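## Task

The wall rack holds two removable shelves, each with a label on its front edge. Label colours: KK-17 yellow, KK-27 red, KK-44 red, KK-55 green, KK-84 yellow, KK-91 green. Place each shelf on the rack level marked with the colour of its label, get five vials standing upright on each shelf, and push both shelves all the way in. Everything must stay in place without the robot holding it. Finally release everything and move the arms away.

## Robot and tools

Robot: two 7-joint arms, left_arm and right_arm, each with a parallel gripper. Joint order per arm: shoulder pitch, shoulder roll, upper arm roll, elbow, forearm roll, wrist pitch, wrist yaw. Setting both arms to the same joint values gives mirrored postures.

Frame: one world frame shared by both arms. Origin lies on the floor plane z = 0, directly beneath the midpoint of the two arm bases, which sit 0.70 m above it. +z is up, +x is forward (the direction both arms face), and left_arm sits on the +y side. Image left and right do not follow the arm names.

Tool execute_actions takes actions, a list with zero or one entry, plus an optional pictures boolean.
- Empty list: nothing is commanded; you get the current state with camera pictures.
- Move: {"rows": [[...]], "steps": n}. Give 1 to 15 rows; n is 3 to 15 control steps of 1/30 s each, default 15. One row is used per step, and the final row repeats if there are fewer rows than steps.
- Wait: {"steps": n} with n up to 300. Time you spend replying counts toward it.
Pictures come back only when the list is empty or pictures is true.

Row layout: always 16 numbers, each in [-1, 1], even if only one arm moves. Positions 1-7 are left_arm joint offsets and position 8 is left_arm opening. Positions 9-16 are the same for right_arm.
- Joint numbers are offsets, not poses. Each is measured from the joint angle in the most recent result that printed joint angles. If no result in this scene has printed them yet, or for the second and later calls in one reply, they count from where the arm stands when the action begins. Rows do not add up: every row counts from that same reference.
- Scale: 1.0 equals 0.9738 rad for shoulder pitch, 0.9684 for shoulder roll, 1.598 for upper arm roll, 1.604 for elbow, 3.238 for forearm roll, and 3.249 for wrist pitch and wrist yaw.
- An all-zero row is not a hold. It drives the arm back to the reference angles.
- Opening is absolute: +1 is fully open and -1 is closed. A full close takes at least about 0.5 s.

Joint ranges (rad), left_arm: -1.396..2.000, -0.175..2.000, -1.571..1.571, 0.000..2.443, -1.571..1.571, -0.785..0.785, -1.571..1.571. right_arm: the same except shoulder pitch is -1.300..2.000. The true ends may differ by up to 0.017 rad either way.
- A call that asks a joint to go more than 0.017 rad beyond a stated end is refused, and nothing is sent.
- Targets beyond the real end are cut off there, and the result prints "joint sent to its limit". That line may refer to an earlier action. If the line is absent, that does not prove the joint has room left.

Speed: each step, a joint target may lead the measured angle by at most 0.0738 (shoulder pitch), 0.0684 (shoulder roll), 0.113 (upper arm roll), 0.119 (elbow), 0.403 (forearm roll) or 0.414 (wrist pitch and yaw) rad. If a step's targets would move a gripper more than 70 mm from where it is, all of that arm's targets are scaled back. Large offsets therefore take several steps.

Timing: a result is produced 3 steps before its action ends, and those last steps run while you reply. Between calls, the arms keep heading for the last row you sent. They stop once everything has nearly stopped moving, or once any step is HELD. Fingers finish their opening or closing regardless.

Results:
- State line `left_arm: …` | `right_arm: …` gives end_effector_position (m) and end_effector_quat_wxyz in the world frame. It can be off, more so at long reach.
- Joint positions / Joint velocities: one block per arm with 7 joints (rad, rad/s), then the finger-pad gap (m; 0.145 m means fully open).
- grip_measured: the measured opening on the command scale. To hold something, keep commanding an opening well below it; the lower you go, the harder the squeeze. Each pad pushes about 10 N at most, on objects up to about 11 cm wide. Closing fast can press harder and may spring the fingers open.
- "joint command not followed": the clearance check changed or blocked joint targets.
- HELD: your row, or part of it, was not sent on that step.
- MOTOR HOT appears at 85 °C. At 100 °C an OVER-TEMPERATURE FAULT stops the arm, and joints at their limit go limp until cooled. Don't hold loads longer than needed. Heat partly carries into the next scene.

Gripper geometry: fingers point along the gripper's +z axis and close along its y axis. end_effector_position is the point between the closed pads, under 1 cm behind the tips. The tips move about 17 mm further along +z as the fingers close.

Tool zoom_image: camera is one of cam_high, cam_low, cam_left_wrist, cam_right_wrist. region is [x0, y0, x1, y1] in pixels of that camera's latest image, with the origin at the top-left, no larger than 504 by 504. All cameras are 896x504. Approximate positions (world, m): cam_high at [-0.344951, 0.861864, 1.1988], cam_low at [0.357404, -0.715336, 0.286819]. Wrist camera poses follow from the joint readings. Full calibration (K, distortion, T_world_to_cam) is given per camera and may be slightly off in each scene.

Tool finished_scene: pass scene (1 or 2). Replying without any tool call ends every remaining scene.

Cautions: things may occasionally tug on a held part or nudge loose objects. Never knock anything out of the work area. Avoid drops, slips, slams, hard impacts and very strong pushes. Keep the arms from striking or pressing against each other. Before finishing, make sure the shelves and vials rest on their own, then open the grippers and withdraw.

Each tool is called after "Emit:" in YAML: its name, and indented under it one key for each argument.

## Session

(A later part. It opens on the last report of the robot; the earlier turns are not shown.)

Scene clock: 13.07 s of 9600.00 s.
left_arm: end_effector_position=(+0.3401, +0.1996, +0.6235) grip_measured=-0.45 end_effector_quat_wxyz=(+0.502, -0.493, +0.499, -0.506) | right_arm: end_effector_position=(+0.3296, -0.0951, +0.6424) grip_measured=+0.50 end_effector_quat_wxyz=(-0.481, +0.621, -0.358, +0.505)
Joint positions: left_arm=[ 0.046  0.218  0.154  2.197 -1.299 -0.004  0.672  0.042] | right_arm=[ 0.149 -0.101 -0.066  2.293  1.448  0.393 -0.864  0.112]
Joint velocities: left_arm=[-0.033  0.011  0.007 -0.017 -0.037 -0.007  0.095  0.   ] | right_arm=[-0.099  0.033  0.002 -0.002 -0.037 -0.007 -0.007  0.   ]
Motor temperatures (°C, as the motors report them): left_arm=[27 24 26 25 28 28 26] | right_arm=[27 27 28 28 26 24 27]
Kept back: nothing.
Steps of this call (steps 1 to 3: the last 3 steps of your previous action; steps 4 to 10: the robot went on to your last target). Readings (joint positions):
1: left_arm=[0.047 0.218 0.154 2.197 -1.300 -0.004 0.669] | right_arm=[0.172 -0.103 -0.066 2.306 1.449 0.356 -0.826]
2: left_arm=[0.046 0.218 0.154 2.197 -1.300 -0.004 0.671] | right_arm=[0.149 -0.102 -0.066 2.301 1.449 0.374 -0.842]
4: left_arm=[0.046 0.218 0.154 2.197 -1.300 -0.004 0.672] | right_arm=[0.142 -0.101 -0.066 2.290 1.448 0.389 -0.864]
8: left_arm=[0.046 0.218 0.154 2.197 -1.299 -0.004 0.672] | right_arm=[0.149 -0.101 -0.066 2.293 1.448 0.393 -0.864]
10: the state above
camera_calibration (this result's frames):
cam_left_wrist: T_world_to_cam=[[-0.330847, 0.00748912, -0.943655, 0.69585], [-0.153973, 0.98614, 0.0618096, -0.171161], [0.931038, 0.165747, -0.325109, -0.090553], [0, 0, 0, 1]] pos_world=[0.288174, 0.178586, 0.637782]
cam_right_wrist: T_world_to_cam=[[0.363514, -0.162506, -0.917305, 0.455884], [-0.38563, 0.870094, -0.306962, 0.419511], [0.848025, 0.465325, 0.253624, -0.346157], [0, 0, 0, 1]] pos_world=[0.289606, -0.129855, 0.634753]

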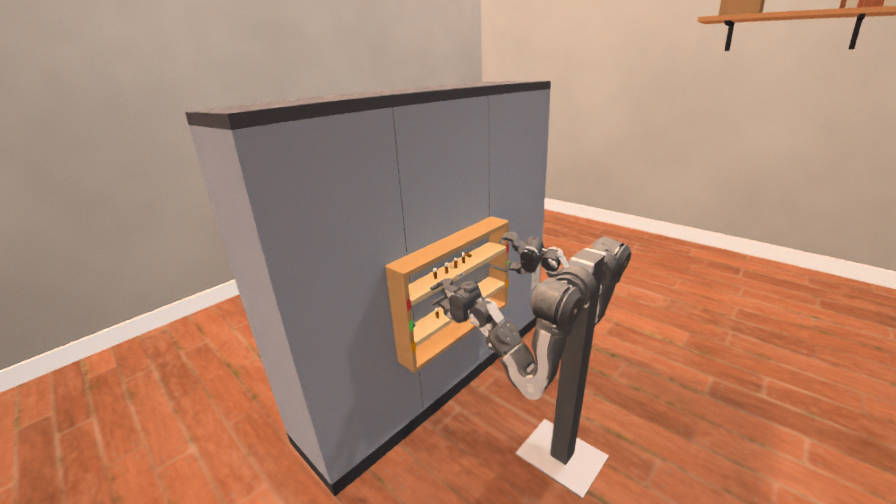

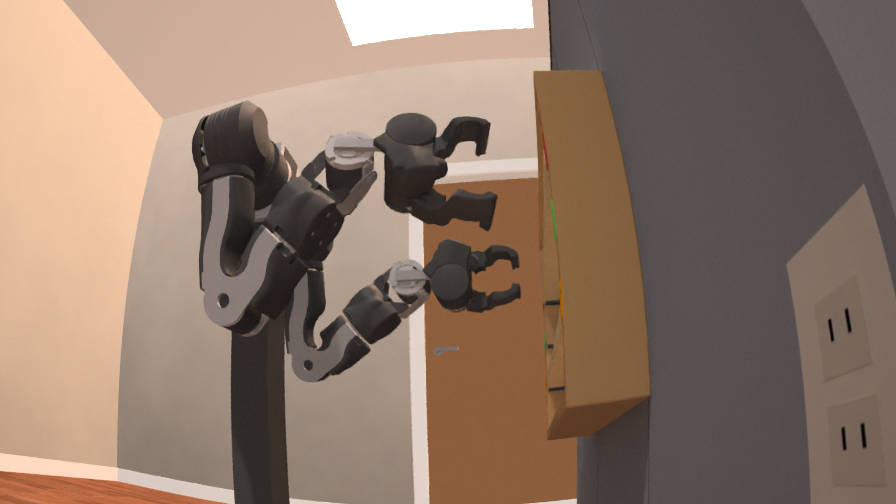

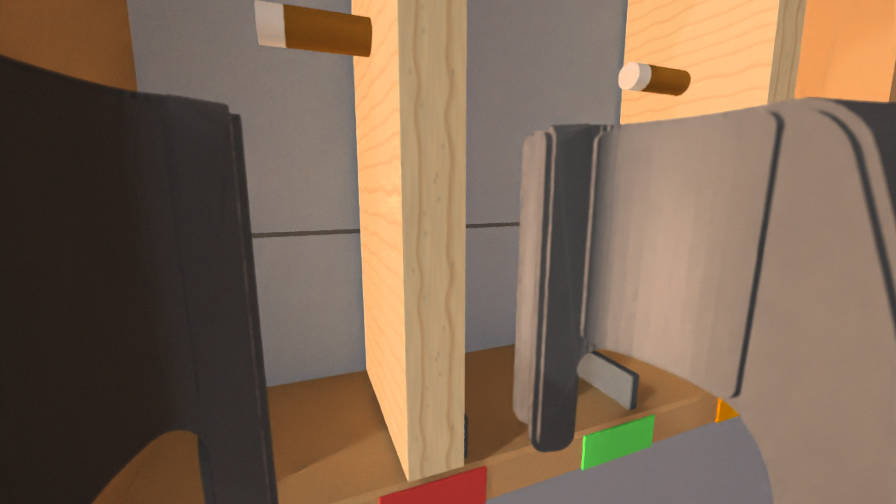

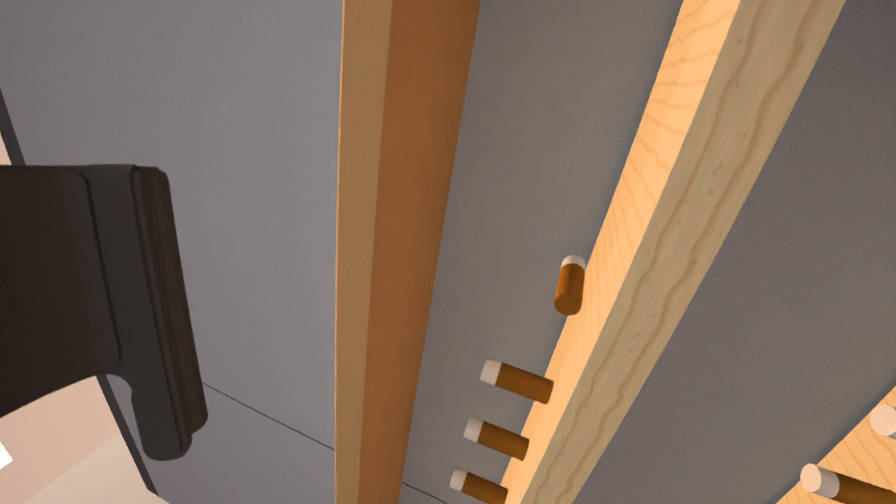

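Emit:
execute_actions:
  actions:
    - {"rows":[[0,0,0,0,0,0,0,-0.45,0,-0.03,0,0,-0.1,0.03,0.08,-0.2],[0,0,0,0,0,0,0,-0.45,0,-0.05,0,0,-0.2,0.06,0.14,-0.2],[0,0,0,0,0,0,0,-0.45,0,-0.07,0,0,-0.25,0.09,0.2,-0.2],[0,0,0,0,0,0,0,-0.45,0,-0.07,0,0,-0.3,0.118,0.25,-0.2],[0,0,0,0,0,0,0,-0.45,0,-0.07,0,0,-0.35,0.118,0.3,-0.2],[0,0,0,0,0,0,0,-0.45,0,-0.07,0,0,-0.4,0.118,0.33,-0.2],[0,0,0,0,0,0,0,-0.45,0,-0.07,0,0,-0.45,0.118,0.37,-0.2],[0,0,0,0,0,0,0,-0.45,0.03,-0.07,0,-0.03,-0.506,0.118,0.41,-0.2],[0,0,0,0,0,0,0,-0.45,0.06,-0.07,0,-0.06,-0.506,0.118,0.41,-0.2],[0,0,0,0,0,0,0,-0.45,0.1,-0.07,-0.012,-0.1,-0.506,0.118,0.41,-0.2],[0,0,0,0,0,0,0,-0.45,0.13,-0.07,-0.012,-0.13,-0.506,0.118,0.41,-0.2],[0,0,0,0,0,0,0,-0.45,0.164,-0.07,-0.012,-0.163,-0.506,0.118,0.41,-0.55]]}

Emit:
execute_actions:
  actions:
    - {"steps":12}
  pictures: true

Scene clock: 14.33 s of 9600.00 s.
left_arm: end_effector_position=(+0.3401, +0.1996, +0.6235) grip_measured=-0.45 end_effector_quat_wxyz=(+0.502, -0.493, +0.499, -0.506) | right_arm: end_effector_position=(+0.3646, -0.0433, +0.6427) grip_measured=-0.34 end_effector_quat_wxyz=(-0.167, +0.686, +0.160, +0.690)
Joint positions: left_arm=[ 0.046  0.218  0.154  2.197 -1.299 -0.004  0.672  0.042] | right_arm=[ 0.304 -0.166 -0.087  2.038 -0.169  0.776  0.451  0.05 ]
Joint velocities: left_arm=[-0.011 -0.055  0.007  0.002 -0.022 -0.007 -0.022 -0.   ] | right_arm=[ 0.802 -0.121 -0.012 -1.233 -0.447  0.125  0.198 -0.329]
Motor temperatures (°C, as the motors report them): left_arm=[27 24 26 25 28 28 26] | right_arm=[27 27 28 28 26 24 27]
joint sent to its limit (right arm) — the command would take joint 2 (shoulder roll) past its lower limit, so that joint was sent only as far as its limit.
Steps of this call (steps 1 to 26: the robot went on to your last target; steps 27 to 38: the first 12 steps of this action). Readings (joint positions):
27: left_arm=[0.046 0.218 0.154 2.197 -1.299 -0.004 0.672] | right_arm=[0.147 -0.120 -0.065 2.291 1.354 0.433 -0.784]
28: left_arm=[0.046 0.218 0.154 2.197 -1.299 -0.004 0.672] | right_arm=[0.148 -0.150 -0.065 2.291 1.204 0.500 -0.641]
30: left_arm=[0.046 0.218 0.154 2.197 -1.299 -0.004 0.672] | right_arm=[0.151 -0.166 -0.067 2.294 0.840 0.666 -0.277]
34: left_arm=[0.046 0.218 0.154 2.197 -1.299 -0.004 0.672] | right_arm=[0.168 -0.166 -0.068 2.269 0.098 0.762 0.307]
38: the state above

Scene clock: 14.73 s of 9600.00 s.
left_arm: end_effector_position=(+0.3401, +0.1996, +0.6235) grip_measured=-0.45 end_effector_quat_wxyz=(+0.502, -0.493, +0.499, -0.506) | right_arm: end_effector_position=(+0.3662, -0.0434, +0.6418) grip_measured=-0.55 end_effector_quat_wxyz=(-0.161, +0.688, +0.164, +0.689)
Joint positions: left_arm=[ 0.046  0.218  0.154  2.197 -1.299 -0.004  0.672  0.042] | right_arm=[ 0.311 -0.166 -0.087  2.031 -0.189  0.777  0.462  0.034]
Joint velocities: left_arm=[-0.099  0.011 -0.017 -0.017  0.007  0.007 -0.022 -0.   ] | right_arm=[-0.121 -0.033  0.002 -0.002 -0.022  0.022  0.007  0.   ]
Motor temperatures (°C, as the motors report them): left_arm=[27 24 26 25 28 28 26] | right_arm=[27 27 28 28 26 24 27]
joint sent to its limit (right arm) — the command would take joint 2 (shoulder roll) past its lower limit, so that joint was sent only as far as its limit.
Kept back: nothing.
Steps of this call (steps 1 to 3: the last 3 steps of your previous action; steps 4 to 12: the robot went on to your last target). Readings (joint positions):
1: left_arm=[0.046 0.218 0.154 2.197 -1.299 -0.004 0.672] | right_arm=[0.317 -0.166 -0.087 2.021 -0.181 0.777 0.454]
2: left_arm=[0.046 0.218 0.154 2.197 -1.299 -0.004 0.672] | right_arm=[0.313 -0.166 -0.087 2.028 -0.185 0.777 0.458]
4: left_arm=[0.046 0.218 0.154 2.197 -1.299 -0.004 0.672] | right_arm=[0.311 -0.166 -0.087 2.031 -0.188 0.777 0.461]
8: left_arm=[0.046 0.218 0.154 2.197 -1.299 -0.004 0.672] | right_arm=[0.311 -0.166 -0.087 2.031 -0.189 0.777 0.462]
12: the state above
camera_calibration (this result's frames):
cam_left_wrist: T_world_to_cam=[[-0.330847, 0.00748912, -0.943655, 0.69585], [-0.153973, 0.98614, 0.0618096, -0.171161], [0.931038, 0.165747, -0.325109, -0.090553], [0, 0, 0, 1]] pos_world=[0.288174, 0.178586, 0.637782]
cam_right_wrist: T_world_to_cam=[[0.723385, -0.690178, -0.0191842, -0.280716], [-0.127389, -0.106106, -0.986161, 0.687364], [0.678591, 0.715818, -0.164677, -0.05974], [0, 0, 0, 1]] pos_world=[0.331167, -0.0780471, 0.662628]

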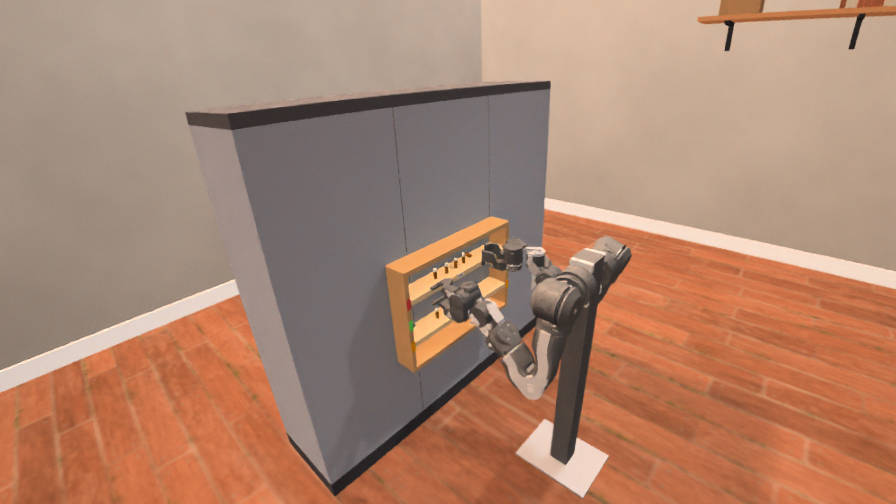

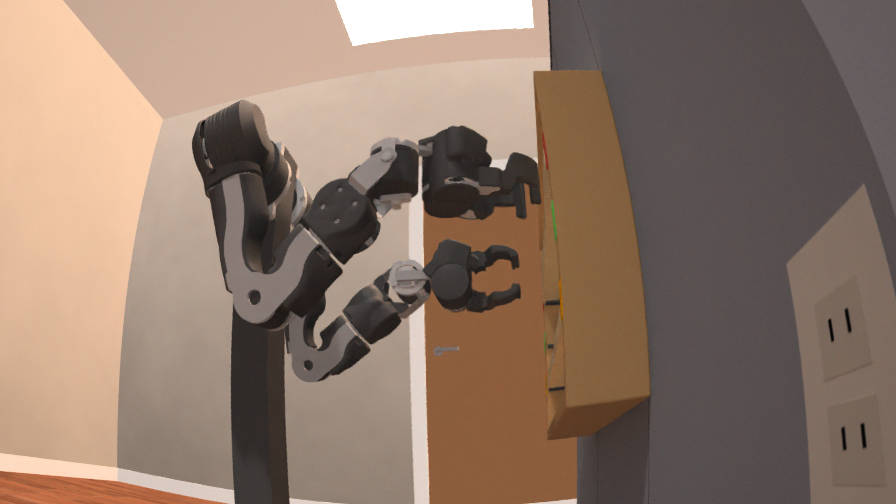

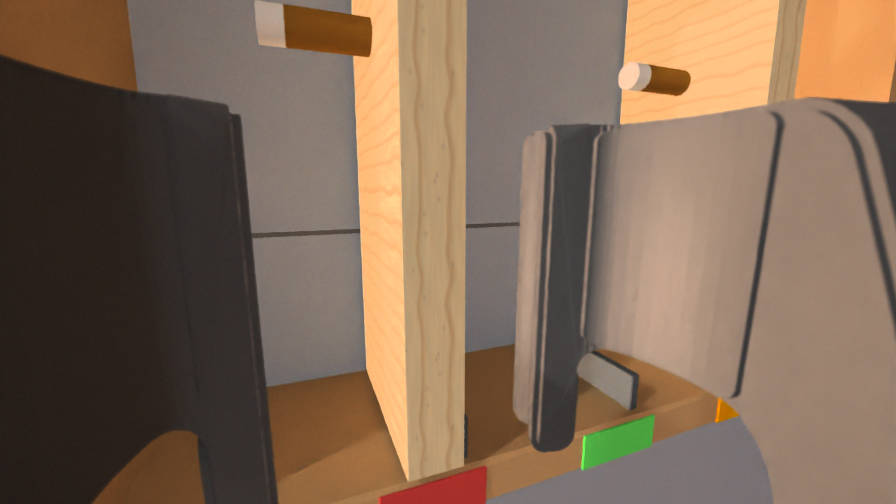

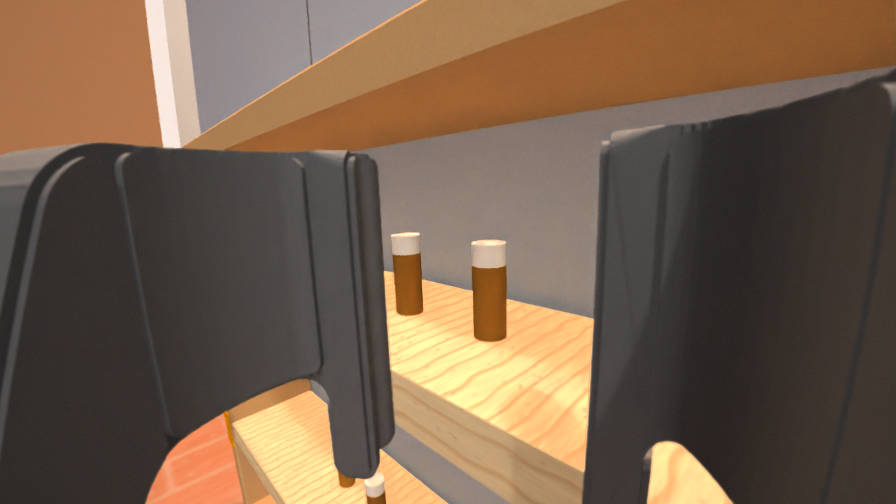

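Emit:
execute_actions:
  actions:
    - {"rows":[[0,0,0,0,0,0,0,-0.45,0.021,0,0.004,-0.02,0.001,-0.005,-0.011,-0.65],[0,0,0,0,0,0,0,-0.45,0.041,0,0.008,-0.039,0.001,-0.009,-0.011,-0.65],[0,0,0,0,0,0,0,-0.45,0.062,0,0.012,-0.059,0.002,-0.013,-0.011,-0.65],[0,0,0,0,0,0,0,-0.45,0.082,0,0.016,-0.079,0.003,-0.017,-0.011,-0.65],[0,0,0,0,0,0,0,-0.45,0.103,0,0.02,-0.098,0.003,-0.021,-0.011,-0.65],[0,0,0,0,0,0,0,-0.45,0.123,0,0.024,-0.118,0.004,-0.025,-0.011,-0.65],[0,0,0,0,0,0,0,-0.45,0.144,0,0.028,-0.138,0.005,-0.028,-0.011,-0.65],[0,0,0,0,0,0,0,-0.45,0.164,0,0.032,-0.158,0.005,-0.031,-0.011,-0.65],[0,0,0,0,0,0,0,-0.45,0.185,0,0.036,-0.177,0.006,-0.034,-0.011,-0.65],[0,0,0,0,0,0,0,-0.45,0.205,0,0.04,-0.197,0.0065,-0.037,-0.011,-0.65]]}

Emit:
execute_actions:
  actions:
    - {"steps":6}
  pictures: true

Scene clock: 15.53 s of 9600.00 s.
left_arm: end_effector_position=(+0.3401, +0.1996, +0.6235) grip_measured=-0.45 end_effector_quat_wxyz=(+0.502, -0.493, +0.499, -0.506) | right_arm: end_effector_position=(+0.4261, -0.0495, +0.6404) grip_measured=-0.65 end_effector_quat_wxyz=(-0.149, +0.691, +0.151, +0.691)
Joint positions: left_arm=[ 0.046  0.218  0.154  2.197 -1.299 -0.004  0.672  0.042] | right_arm=[ 0.516 -0.166 -0.024  1.714 -0.17   0.661  0.429  0.026]
Joint velocities: left_arm=[ 0.033 -0.011 -0.007 -0.017  0.007  0.066  0.037 -0.   ] | right_arm=[-0.055 -0.011 -0.017  0.002  0.007 -0.051 -0.051 -0.   ]
Motor temperatures (°C, as the motors report them): left_arm=[27 24 26 25 28 28 26] | right_arm=[27 27 28 28 26 24 27]
joint sent to its limit (right arm) — the command would take joint 2 (shoulder roll) past its lower limit, so that joint was sent only as far as its limit.
Steps of this call (steps 1 to 12: the robot went on to your last target; steps 13 to 24: the first 12 steps of this action). Readings (joint positions):
13: left_arm=[0.046 0.218 0.154 2.197 -1.299 -0.004 0.672] | right_arm=[0.322 -0.166 -0.086 2.014 -0.186 0.770 0.452]
14: left_arm=[0.046 0.218 0.154 2.197 -1.299 -0.004 0.672] | right_arm=[0.347 -0.166 -0.079 1.976 -0.186 0.761 0.444]
16: left_arm=[0.046 0.218 0.154 2.197 -1.299 -0.004 0.672] | right_arm=[0.391 -0.166 -0.064 1.911 -0.183 0.738 0.434]
20: left_arm=[0.046 0.218 0.154 2.197 -1.299 -0.004 0.672] | right_arm=[0.470 -0.166 -0.039 1.785 -0.175 0.690 0.431]
24: the state above

Scene clock: 15.73 s of 9600.00 s.
left_arm: end_effector_position=(+0.3401, +0.1996, +0.6235) grip_measured=-0.45 end_effector_quat_wxyz=(+0.502, -0.493, +0.499, -0.506) | right_arm: end_effector_position=(+0.4260, -0.0495, +0.6398) grip_measured=-0.65 end_effector_quat_wxyz=(-0.149, +0.691, +0.151, +0.691)
Joint positions: left_arm=[ 0.046  0.218  0.154  2.197 -1.299 -0.004  0.672  0.042] | right_arm=[ 0.514 -0.166 -0.024  1.714 -0.17   0.659  0.429  0.026]
Joint velocities: left_arm=[-0.077  0.011 -0.002 -0.012 -0.007  0.081  0.095  0.   ] | right_arm=[-0.033 -0.011  0.032  0.017  0.007 -0.051  0.066  0.   ]
Motor temperatures (°C, as the motors report them): left_arm=[27 24 26 25 28 28 26] | right_arm=[27 27 28 28 26 24 27]
Kept back: nothing.
Steps of this call (steps 1 to 3: the last 3 steps of your previous action; steps 4 to 6: the robot went on to your last target). Readings (joint positions):
1: left_arm=[0.046 0.218 0.154 2.197 -1.299 -0.004 0.672] | right_arm=[0.514 -0.166 -0.024 1.714 -0.170 0.660 0.429]
2: left_arm=[0.046 0.218 0.154 2.197 -1.299 -0.004 0.672] | right_arm=[0.514 -0.166 -0.024 1.714 -0.170 0.660 0.429]
4: left_arm=[0.046 0.218 0.154 2.197 -1.299 -0.004 0.672] | right_arm=[0.514 -0.166 -0.024 1.714 -0.170 0.659 0.429]
6: the state above
camera_calibration (this result's frames):
cam_left_wrist: T_world_to_cam=[[-0.330847, 0.00748912, -0.943655, 0.69585], [-0.153973, 0.98614, 0.0618096, -0.171161], [0.931038, 0.165747, -0.325109, -0.090553], [0, 0, 0, 1]] pos_world=[0.288174, 0.178586, 0.637782]
cam_right_wrist: T_world_to_cam=[[0.698313, -0.715442, -0.0224003, -0.316738], [-0.13311, -0.0990469, -0.98614, 0.695176], [0.703307, 0.691616, -0.164398, -0.108184], [0, 0, 0, 1]] pos_world=[0.389803, -0.0829307, 0.660661]

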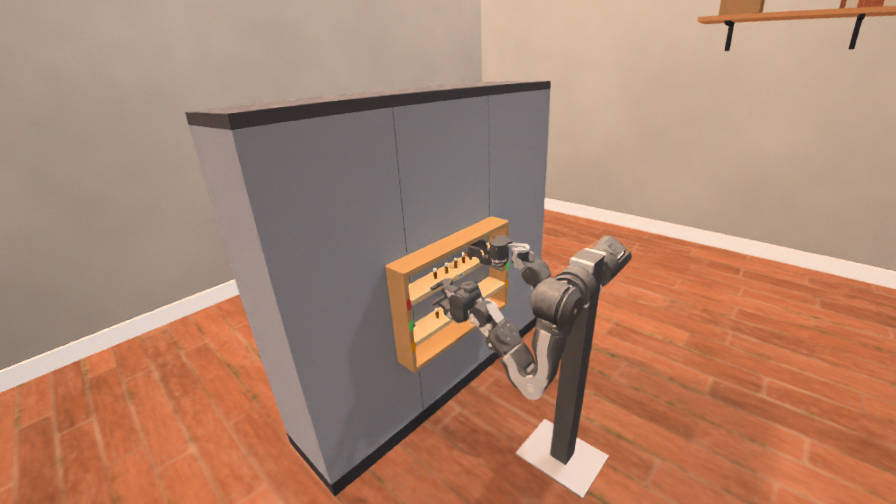

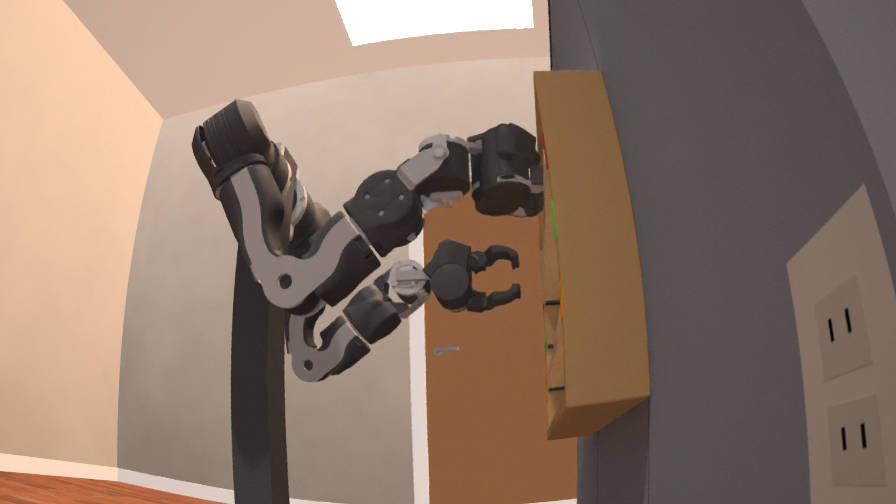

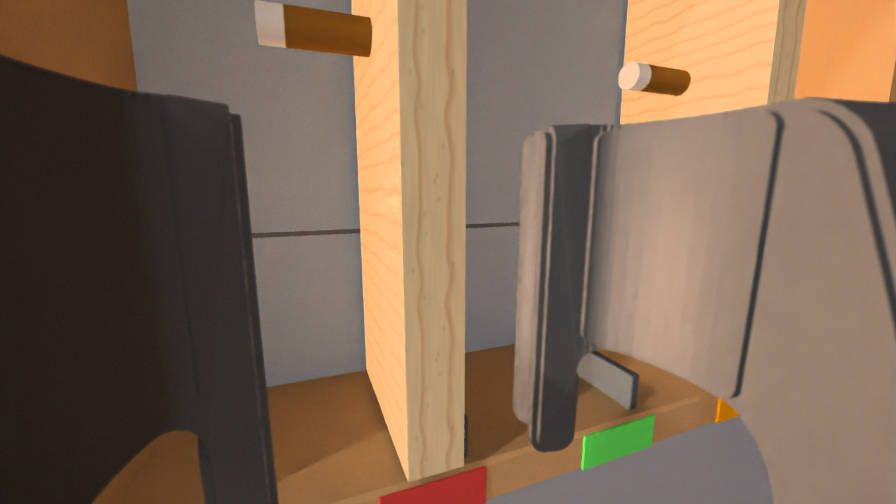

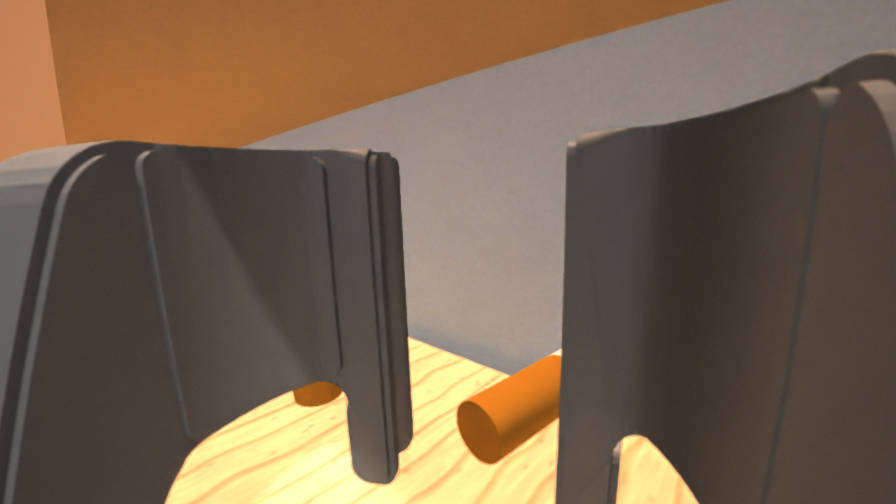

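Emit:
execute_actions:
  actions:
    - {"rows":[[0,0,0,0,0,0,0,-0.45,0.01,0,0.002,-0.011,0,-0.003,0.002,-0.65],[0,0,0,0,0,0,0,-0.45,0.02,0,0.004,-0.022,0,-0.006,0.004,-0.65],[0,0,0,0,0,0,0,-0.45,0.03,0,0.006,-0.033,0,-0.008,0.006,-0.65],[0,0,0,0,0,0,0,-0.45,0.04,0,0.008,-0.044,0,-0.011,0.006,-0.65],[0,0,0,0,0,0,0,-0.45,0.05,0,0.01,-0.055,0,-0.013,0.006,-0.65],[0,0,0,0,0,0,0,-0.45,0.057,0,0.011,-0.065,0,-0.016,0.006,-0.65]]}
  pictures: true

Scene clock: 16.33 s of 9600.00 s.
left_arm: end_effector_position=(+0.3401, +0.1996, +0.6235) grip_measured=-0.45 end_effector_quat_wxyz=(+0.502, -0.493, +0.499, -0.506) | right_arm: end_effector_position=(+0.4416, -0.0472, +0.6399) grip_measured=-0.65 end_effector_quat_wxyz=(-0.153, +0.688, +0.156, +0.692)
Joint positions: left_arm=[ 0.046  0.218  0.154  2.197 -1.299 -0.004  0.672  0.042] | right_arm=[ 0.573 -0.166 -0.008  1.613 -0.169  0.609  0.442  0.026]
Joint velocities: left_arm=[-0.011 -0.055  0.002 -0.007 -0.022 -0.022 -0.037  0.   ] | right_arm=[-0.033 -0.055 -0.012 -0.002  0.007  0.007  0.051 -0.   ]
Motor temperatures (°C, as the motors report them): left_arm=[27 24 26 25 28 28 26] | right_arm=[27 27 28 28 26 24 27]
Steps of this call (steps 1 to 6: the robot went on to your last target; steps 7 to 18: the first 12 steps of this action). Readings (joint positions):
7: left_arm=[0.046 0.218 0.154 2.197 -1.299 -0.004 0.672] | right_arm=[0.518 -0.166 -0.023 1.705 -0.169 0.655 0.430]
8: left_arm=[0.046 0.218 0.154 2.197 -1.299 -0.004 0.672] | right_arm=[0.531 -0.166 -0.021 1.686 -0.169 0.647 0.433]
10: left_arm=[0.046 0.218 0.154 2.197 -1.299 -0.004 0.672] | right_arm=[0.553 -0.166 -0.014 1.650 -0.168 0.633 0.440]
14: left_arm=[0.046 0.218 0.154 2.197 -1.299 -0.004 0.672] | right_arm=[0.573 -0.166 -0.008 1.613 -0.169 0.610 0.442]
18: the state above
camera_calibration (this result's frames):
cam_left_wrist: T_world_to_cam=[[-0.330847, 0.00748912, -0.943655, 0.69585], [-0.153973, 0.98614, 0.0618096, -0.171161], [0.931038, 0.165747, -0.325109, -0.090553], [0, 0, 0, 1]] pos_world=[0.288174, 0.178586, 0.637782]
cam_right_wrist: T_world_to_cam=[[0.708226, -0.705793, -0.0165288, -0.33363], [-0.125019, -0.102339, -0.986862, 0.694264], [0.694829, 0.700988, -0.160716, -0.118928], [0, 0, 0, 1]] pos_world=[0.405716, -0.0810567, 0.660514]

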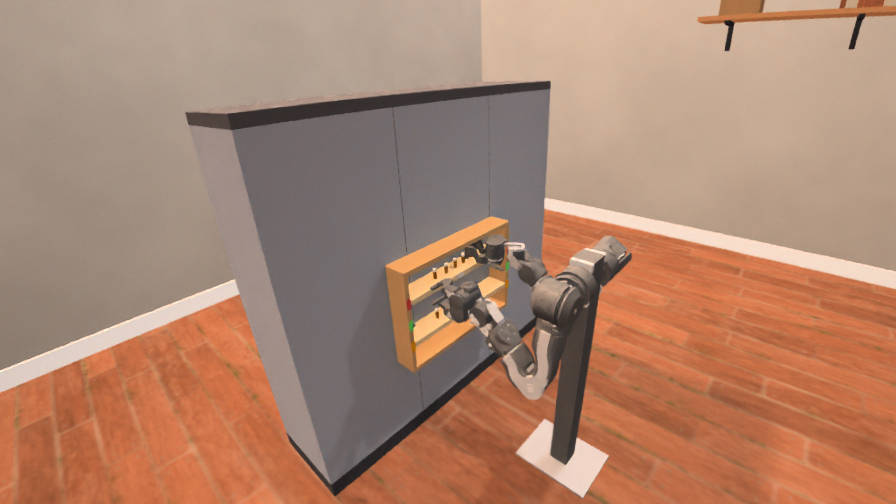

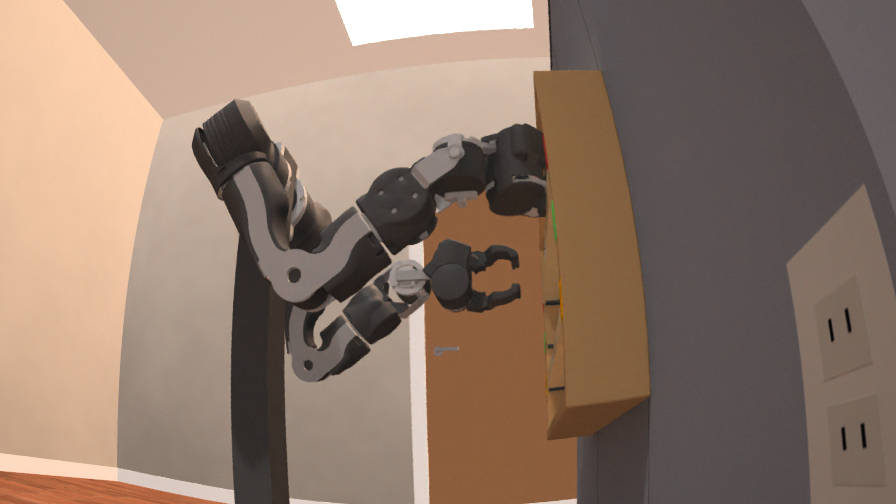

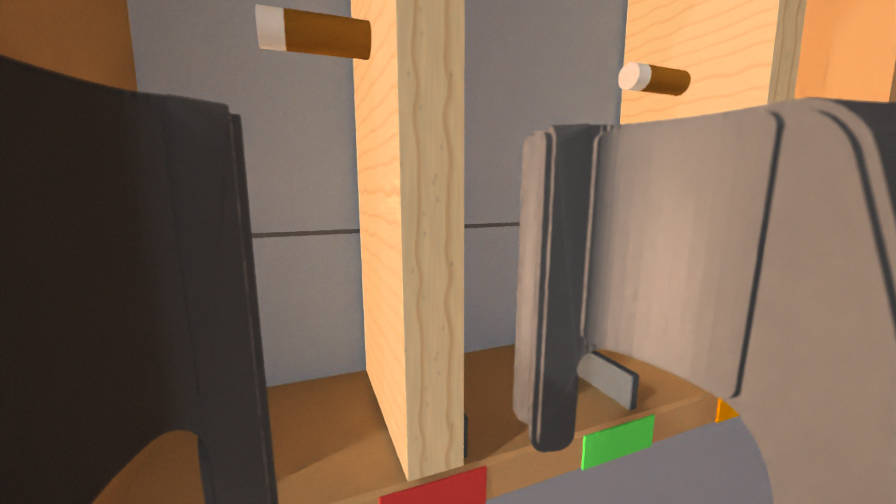

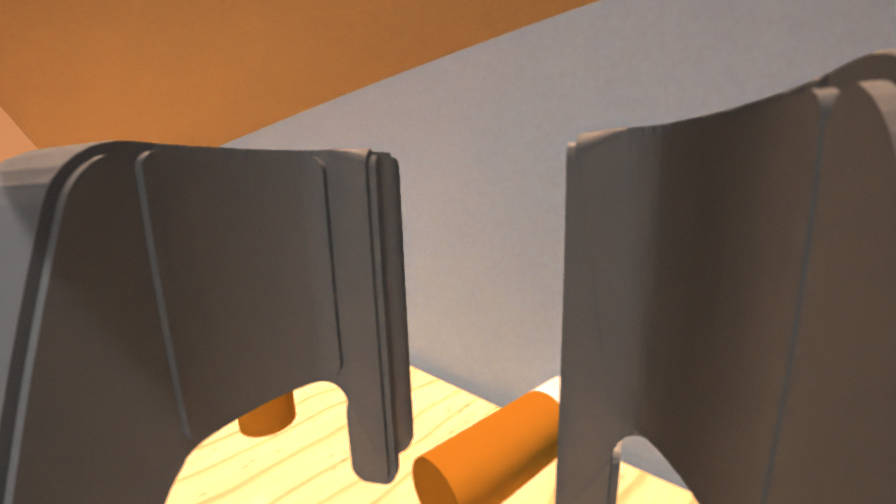

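Emit:
execute_actions:
  actions:
    - {"rows":[[0,0,0,0,0,0,0,-0.45,0.01,0,0,0,0,0.012,0,-0.65],[0,0,0,0,0,0,0,-0.45,0.02,0,0,0,0,0.024,0,-0.65],[0,0,0,0,0,0,0,-0.45,0.03,0,0,0,0,0.037,0,-0.65],[0,0,0,0,0,0,0,-0.45,0.03,0,0,0,0,0.037,0,-0.65],[0,0,0,0,0,0,0,-0.45,0.03,0,0,0,0,0.037,0,-0.65],[0,0,0,0,0,0,0,-0.45,0.03,0,0,0,0,0.037,0,-0.65],[0,0,0,0,0,0,0,-0.45,0.03,0,0,0,0,0.037,0,-0.65],[0,0,0,0,0,0,0,-0.45,0.03,0,0,0,0,0.037,0,-0.69],[0,0,0,0,0,0,0,-0.45,0.03,0,0,0,0,0.037,0,-0.73],[0,0,0,0,0,0,0,-0.45,0.03,0,0,0,0,0.037,0,-0.77],[0,0,0,0,0,0,0,-0.45,0.03,0,0,0,0,0.037,0,-0.8],[0,0,0,0,0,0,0,-0.45,0.03,0,0,0,0,0.037,0,-0.83],[0,0,0,0,0,0,0,-0.45,0.03,0,0,0,0,0.037,0,-0.86],[0,0,0,0,0,0,0,-0.45,0.03,0,0,0,0,0.037,0,-0.89],[0,0,0,0,0,0,0,-0.45,0.03,0,0,0,0,0.037,0,-0.92]]}

Emit:
execute_actions:
  actions:
    - {"steps":10}
  pictures: true

Scene clock: 16.97 s of 9600.00 s.
left_arm: end_effector_position=(+0.3401, +0.1996, +0.6235) grip_measured=-0.45 end_effector_quat_wxyz=(+0.502, -0.493, +0.499, -0.506) | right_arm: end_effector_position=(+0.4428, -0.0473, +0.6399) grip_measured=-0.83 end_effector_quat_wxyz=(-0.158, +0.712, +0.151, +0.668)
Joint positions: left_arm=[ 0.046  0.218  0.154  2.197 -1.299 -0.004  0.672  0.042] | right_arm=[ 0.607 -0.166 -0.008  1.615 -0.168  0.715  0.442  0.013]
Joint velocities: left_arm=[-0.055  0.011  0.007 -0.022  0.007  0.022 -0.007 -0.   ] | right_arm=[ 0.033 -0.011  0.022  0.002 -0.007 -0.007  0.022 -0.004]
Motor temperatures (°C, as the motors report them): left_arm=[27 24 26 25 28 28 26] | right_arm=[27 27 28 28 26 24 27]
Steps of this call (steps 1 to 3: the last 3 steps of your previous action; steps 4 to 7: the robot went on to your last target; steps 8 to 19: the first 12 steps of this action). Readings (joint positions):
8: left_arm=[0.046 0.218 0.154 2.197 -1.299 -0.004 0.672] | right_arm=[0.577 -0.166 -0.008 1.613 -0.169 0.622 0.442]
9: left_arm=[0.046 0.218 0.154 2.197 -1.299 -0.004 0.672] | right_arm=[0.587 -0.166 -0.008 1.613 -0.169 0.649 0.442]
11: left_arm=[0.046 0.218 0.154 2.197 -1.299 -0.004 0.672] | right_arm=[0.607 -0.166 -0.008 1.614 -0.168 0.705 0.442]
15: left_arm=[0.046 0.218 0.154 2.197 -1.299 -0.004 0.672] | right_arm=[0.607 -0.166 -0.008 1.614 -0.168 0.713 0.442]
19: the state above

Scene clock: 17.30 s of 9600.00 s.
left_arm: end_effector_position=(+0.3401, +0.1996, +0.6235) grip_measured=-0.45 end_effector_quat_wxyz=(+0.502, -0.493, +0.499, -0.506) | right_arm: end_effector_position=(+0.4428, -0.0473, +0.6398) grip_measured=-0.86 end_effector_quat_wxyz=(-0.158, +0.712, +0.151, +0.668)
Joint positions: left_arm=[ 0.046  0.218  0.154  2.197 -1.299 -0.004  0.672  0.042] | right_arm=[ 0.607 -0.166 -0.008  1.615 -0.168  0.715  0.442  0.01 ]
Joint velocities: left_arm=[ 0.011 -0.099 -0.007  0.007  0.022 -0.081 -0.007 -0.   ] | right_arm=[-0.121 -0.055 -0.007 -0.002 -0.037 -0.007 -0.007 -0.   ]
Motor temperatures (°C, as the motors report them): left_arm=[27 24 26 25 28 28 26] | right_arm=[27 27 28 28 26 24 27]
Kept back: nothing.
Steps of this call (steps 1 to 3: the last 3 steps of your previous action; steps 4 to 10: the robot went on to your last target). Readings (joint positions):
1: left_arm=[0.046 0.218 0.154 2.197 -1.299 -0.004 0.672] | right_arm=[0.607 -0.166 -0.008 1.615 -0.168 0.715 0.442]
2: left_arm=[0.046 0.218 0.154 2.197 -1.299 -0.004 0.672] | right_arm=[0.607 -0.166 -0.008 1.615 -0.168 0.715 0.442]
4: left_arm=[0.046 0.218 0.154 2.197 -1.299 -0.004 0.672] | right_arm=[0.607 -0.166 -0.008 1.615 -0.168 0.715 0.442]
8: left_arm=[0.046 0.218 0.154 2.197 -1.299 -0.004 0.672] | right_arm=[0.607 -0.166 -0.008 1.615 -0.168 0.715 0.442]
10: the state above
camera_calibration (this result's frames):
cam_left_wrist: T_world_to_cam=[[-0.330847, 0.00748912, -0.943655, 0.69585], [-0.153973, 0.98614, 0.0618096, -0.171161], [0.931038, 0.165747, -0.325109, -0.090553], [0, 0, 0, 1]] pos_world=[0.288174, 0.178586, 0.637782]
cam_right_wrist: T_world_to_cam=[[0.704832, -0.706248, -0.0665255, -0.301137], [-0.194013, -0.101716, -0.975711, 0.717792], [0.682328, 0.700619, -0.208715, -0.0834555], [0, 0, 0, 1]] pos_world=[0.408456, -0.0811955, 0.662906]

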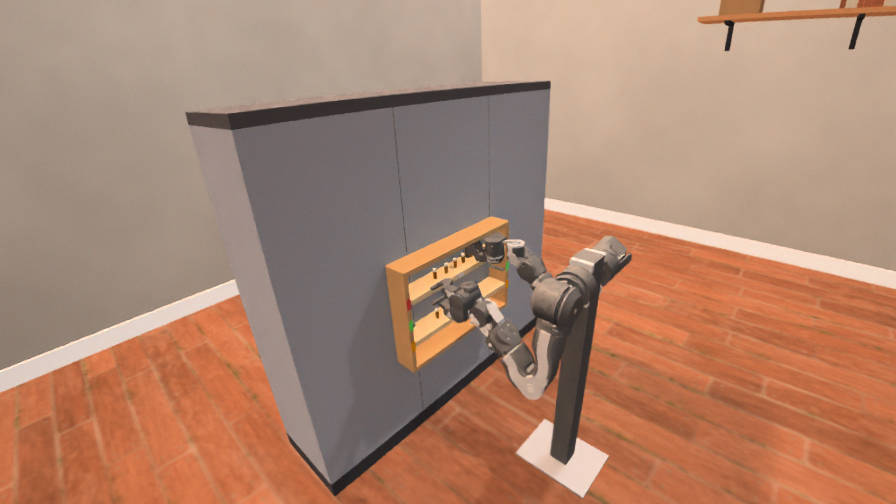

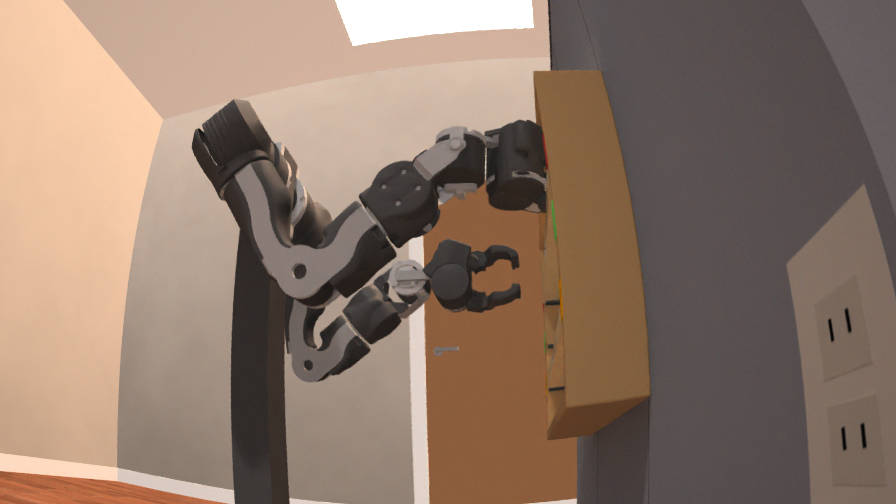

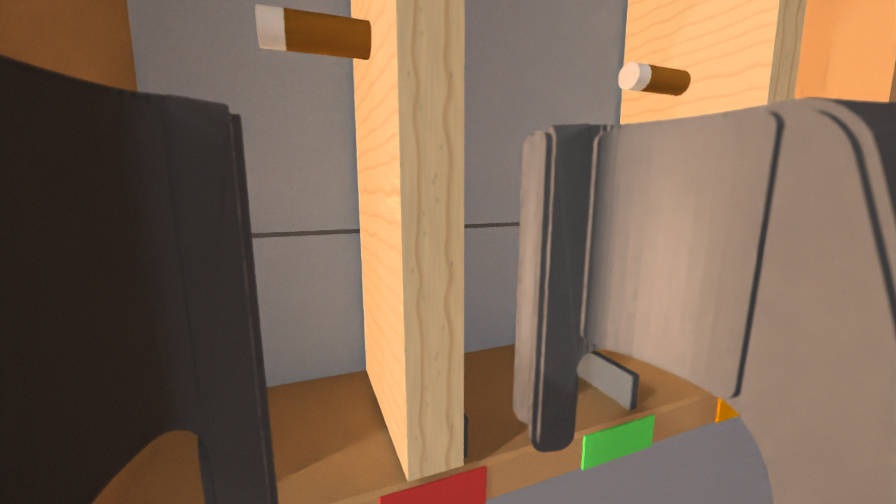

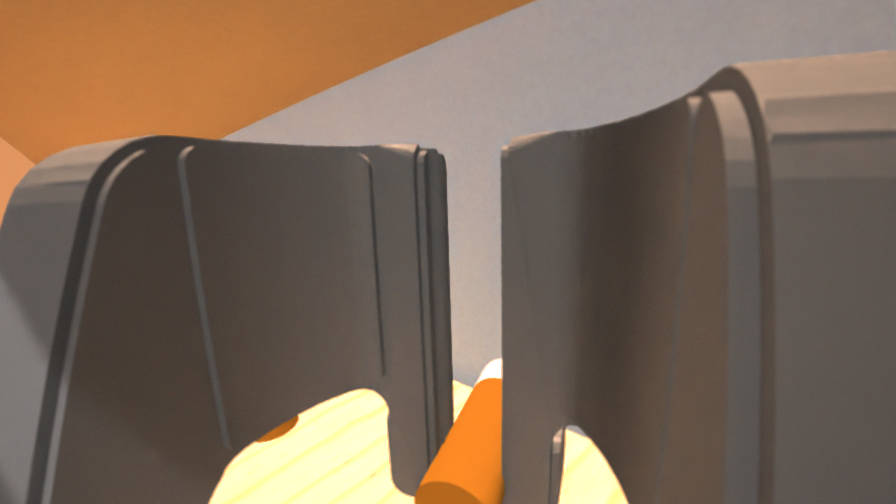

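Emit:
execute_actions:
  actions:
    - {"rows":[[0,0,0,0,0,0,0,-0.45,-0.015,0,-0.003,0.015,0,-0.008,-0.005,-0.95],[0,0,0,0,0,0,0,-0.45,-0.035,0,-0.006,0.032,0,-0.01,-0.015,-0.95],[0,0,0,0,0,0,0,-0.45,-0.06,0,-0.01,0.053,-0.001,-0.009,-0.027,-0.95],[0,0,0,0,0,0,0,-0.45,-0.09,0,-0.015,0.079,-0.002,-0.007,-0.041,-0.95],[0,0,0,0,0,0,0,-0.45,-0.12,0,-0.02,0.105,-0.002,-0.004,-0.055,-0.95],[0,0,0,0,0,0,0,-0.45,-0.15,0,-0.025,0.13,-0.003,-0.001,-0.068,-0.95],[0,0,0,0,0,0,0,-0.45,-0.18,0,-0.03,0.156,-0.004,0.002,-0.082,-0.95],[0,0,0,0,0,0,0,-0.45,-0.21,0,-0.035,0.182,-0.004,0.005,-0.096,-0.95],[0,0,0,0,0,0,0,-0.45,-0.24,0,-0.04,0.208,-0.005,0.009,-0.11,-0.95],[0,0,0,0,0,0,0,-0.45,-0.27,0,-0.045,0.234,-0.006,0.012,-0.124,-0.95],[0,0,0,0,0,0,0,-0.45,-0.295,0,-0.05,0.256,-0.006,0.015,-0.137,-0.95]]}

Emit:
execute_actions:
  actions:
    - {"steps":8}
  pictures: true

Emit:
zoom_image:
  camera: "cam_low"
  region: [440,100,600,240]

Scene clock: 17.93 s of 9600.00 s.
left_arm: end_effector_position=(+0.3401, +0.1996, +0.6235) grip_measured=-0.45 end_effector_quat_wxyz=(+0.502, -0.493, +0.499, -0.506) | right_arm: end_effector_position=(+0.3830, -0.1113, +0.6474) grip_measured=-0.86 end_effector_quat_wxyz=(-0.011, +0.696, +0.012, +0.718)
Joint positions: left_arm=[ 0.046  0.218  0.154  2.197 -1.299 -0.004  0.672  0.042] | right_arm=[ 0.313 -0.166 -0.087  2.034 -0.186  0.753  0.029  0.01 ]
Joint velocities: left_arm=[-0.011  0.011 -0.002  0.017  0.022  0.007 -0.022 -0.   ] | right_arm=[ 0.055 -0.033 -0.012 -0.002 -0.022  0.037 -0.549  0.   ]
Motor temperatures (°C, as the motors report them): left_arm=[27 24 26 25 28 28 26] | right_arm=[27 27 28 28 26 24 27]
Steps of this call (steps 1 to 7: the robot went on to your last target; steps 8 to 19: the first 12 steps of this action). Readings (joint positions):
8: left_arm=[0.046 0.218 0.154 2.197 -1.299 -0.004 0.672] | right_arm=[0.600 -0.166 -0.010 1.628 -0.168 0.707 0.436]
9: left_arm=[0.046 0.218 0.154 2.197 -1.299 -0.004 0.672] | right_arm=[0.579 -0.166 -0.015 1.657 -0.169 0.698 0.420]
11: left_arm=[0.046 0.218 0.154 2.197 -1.299 -0.004 0.672] | right_arm=[0.524 -0.166 -0.030 1.734 -0.171 0.692 0.358]
15: left_arm=[0.046 0.218 0.154 2.197 -1.299 -0.004 0.672] | right_arm=[0.405 -0.166 -0.062 1.899 -0.179 0.718 0.189]
19: the state above

Scene clock: 18.20 s of 9600.00 s.
left_arm: end_effector_position=(+0.3401, +0.1996, +0.6235) grip_measured=-0.45 end_effector_quat_wxyz=(+0.502, -0.493, +0.499, -0.506) | right_arm: end_effector_position=(+0.3845, -0.1154, +0.6471) grip_measured=-0.86 end_effector_quat_wxyz=(-0.001, +0.699, +0.003, +0.716)
Joint positions: left_arm=[ 0.046  0.218  0.154  2.197 -1.299 -0.004  0.672  0.042] | right_arm=[ 0.32  -0.166 -0.087  2.028 -0.187  0.76   0.003  0.01 ]
Joint velocities: left_arm=[ 0.011  0.011 -0.012 -0.037 -0.007  0.007 -0.037 -0.   ] | right_arm=[-0.055 -0.077  0.007 -0.002 -0.022 -0.007 -0.022  0.   ]
Motor temperatures (°C, as the motors report them): left_arm=[27 24 26 26 28 28 26] | right_arm=[27 27 28 28 26 24 27]
Kept back: nothing.
Steps of this call (steps 1 to 3: the last 3 steps of your previous action; steps 4 to 8: the robot went on to your last target). Readings (joint positions):
1: left_arm=[0.046 0.218 0.154 2.197 -1.299 -0.004 0.672] | right_arm=[0.318 -0.166 -0.087 2.030 -0.187 0.757 0.016]
2: left_arm=[0.046 0.218 0.154 2.197 -1.299 -0.004 0.672] | right_arm=[0.320 -0.166 -0.087 2.028 -0.187 0.758 0.009]
4: left_arm=[0.046 0.218 0.154 2.197 -1.299 -0.004 0.672] | right_arm=[0.320 -0.166 -0.087 2.028 -0.187 0.760 0.004]
8: the state above
camera_calibration (this result's frames):
cam_left_wrist: T_world_to_cam=[[-0.330847, 0.00748912, -0.943655, 0.69585], [-0.153973, 0.98614, 0.0618096, -0.171161], [0.931038, 0.165747, -0.325109, -0.090553], [0, 0, 0, 1]] pos_world=[0.288174, 0.178586, 0.637782]
cam_right_wrist: T_world_to_cam=[[0.344535, -0.938687, -0.0127509, -0.230688], [-0.137609, -0.0370626, -0.989793, 0.701557], [0.928633, 0.342773, -0.141941, -0.173635], [0, 0, 0, 1]] pos_world=[0.337264, -0.131025, 0.666809]

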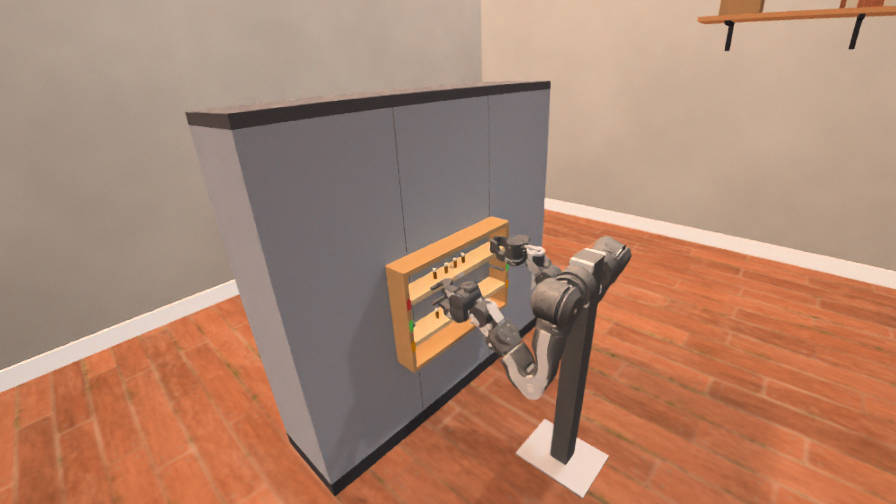

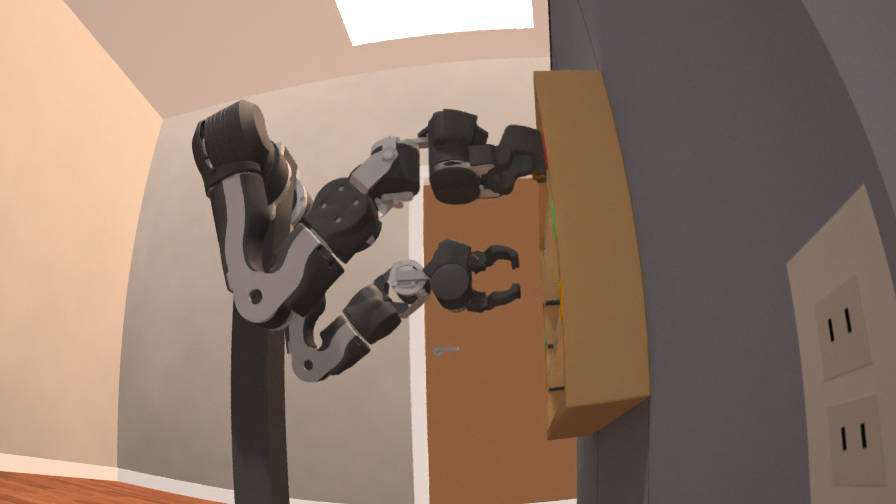

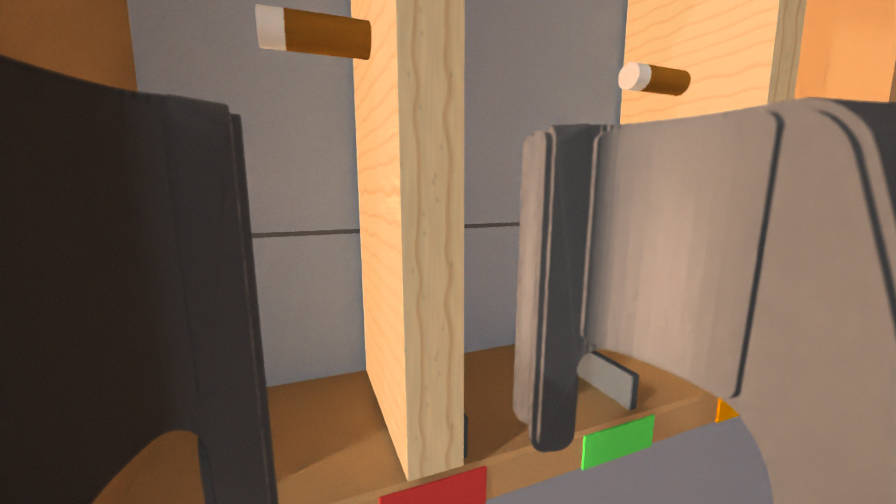

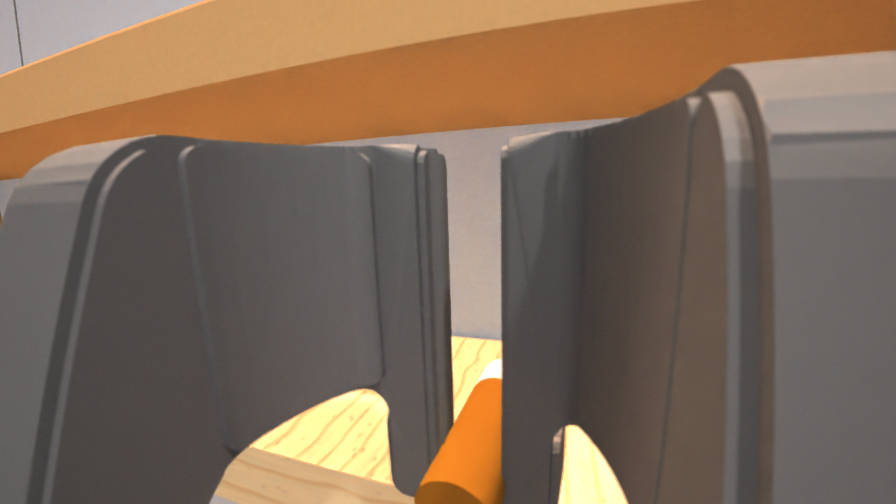

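Region (440, 100, 600, 240) of cam_low's 896x504 image, scaled by 3.150, with more detail than that image has; it fills the top 441 rows of this view, and the rest is white.

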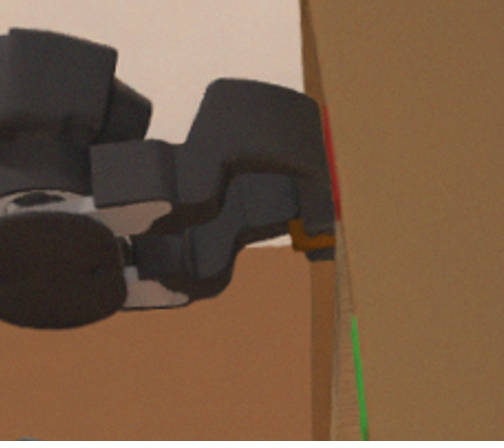

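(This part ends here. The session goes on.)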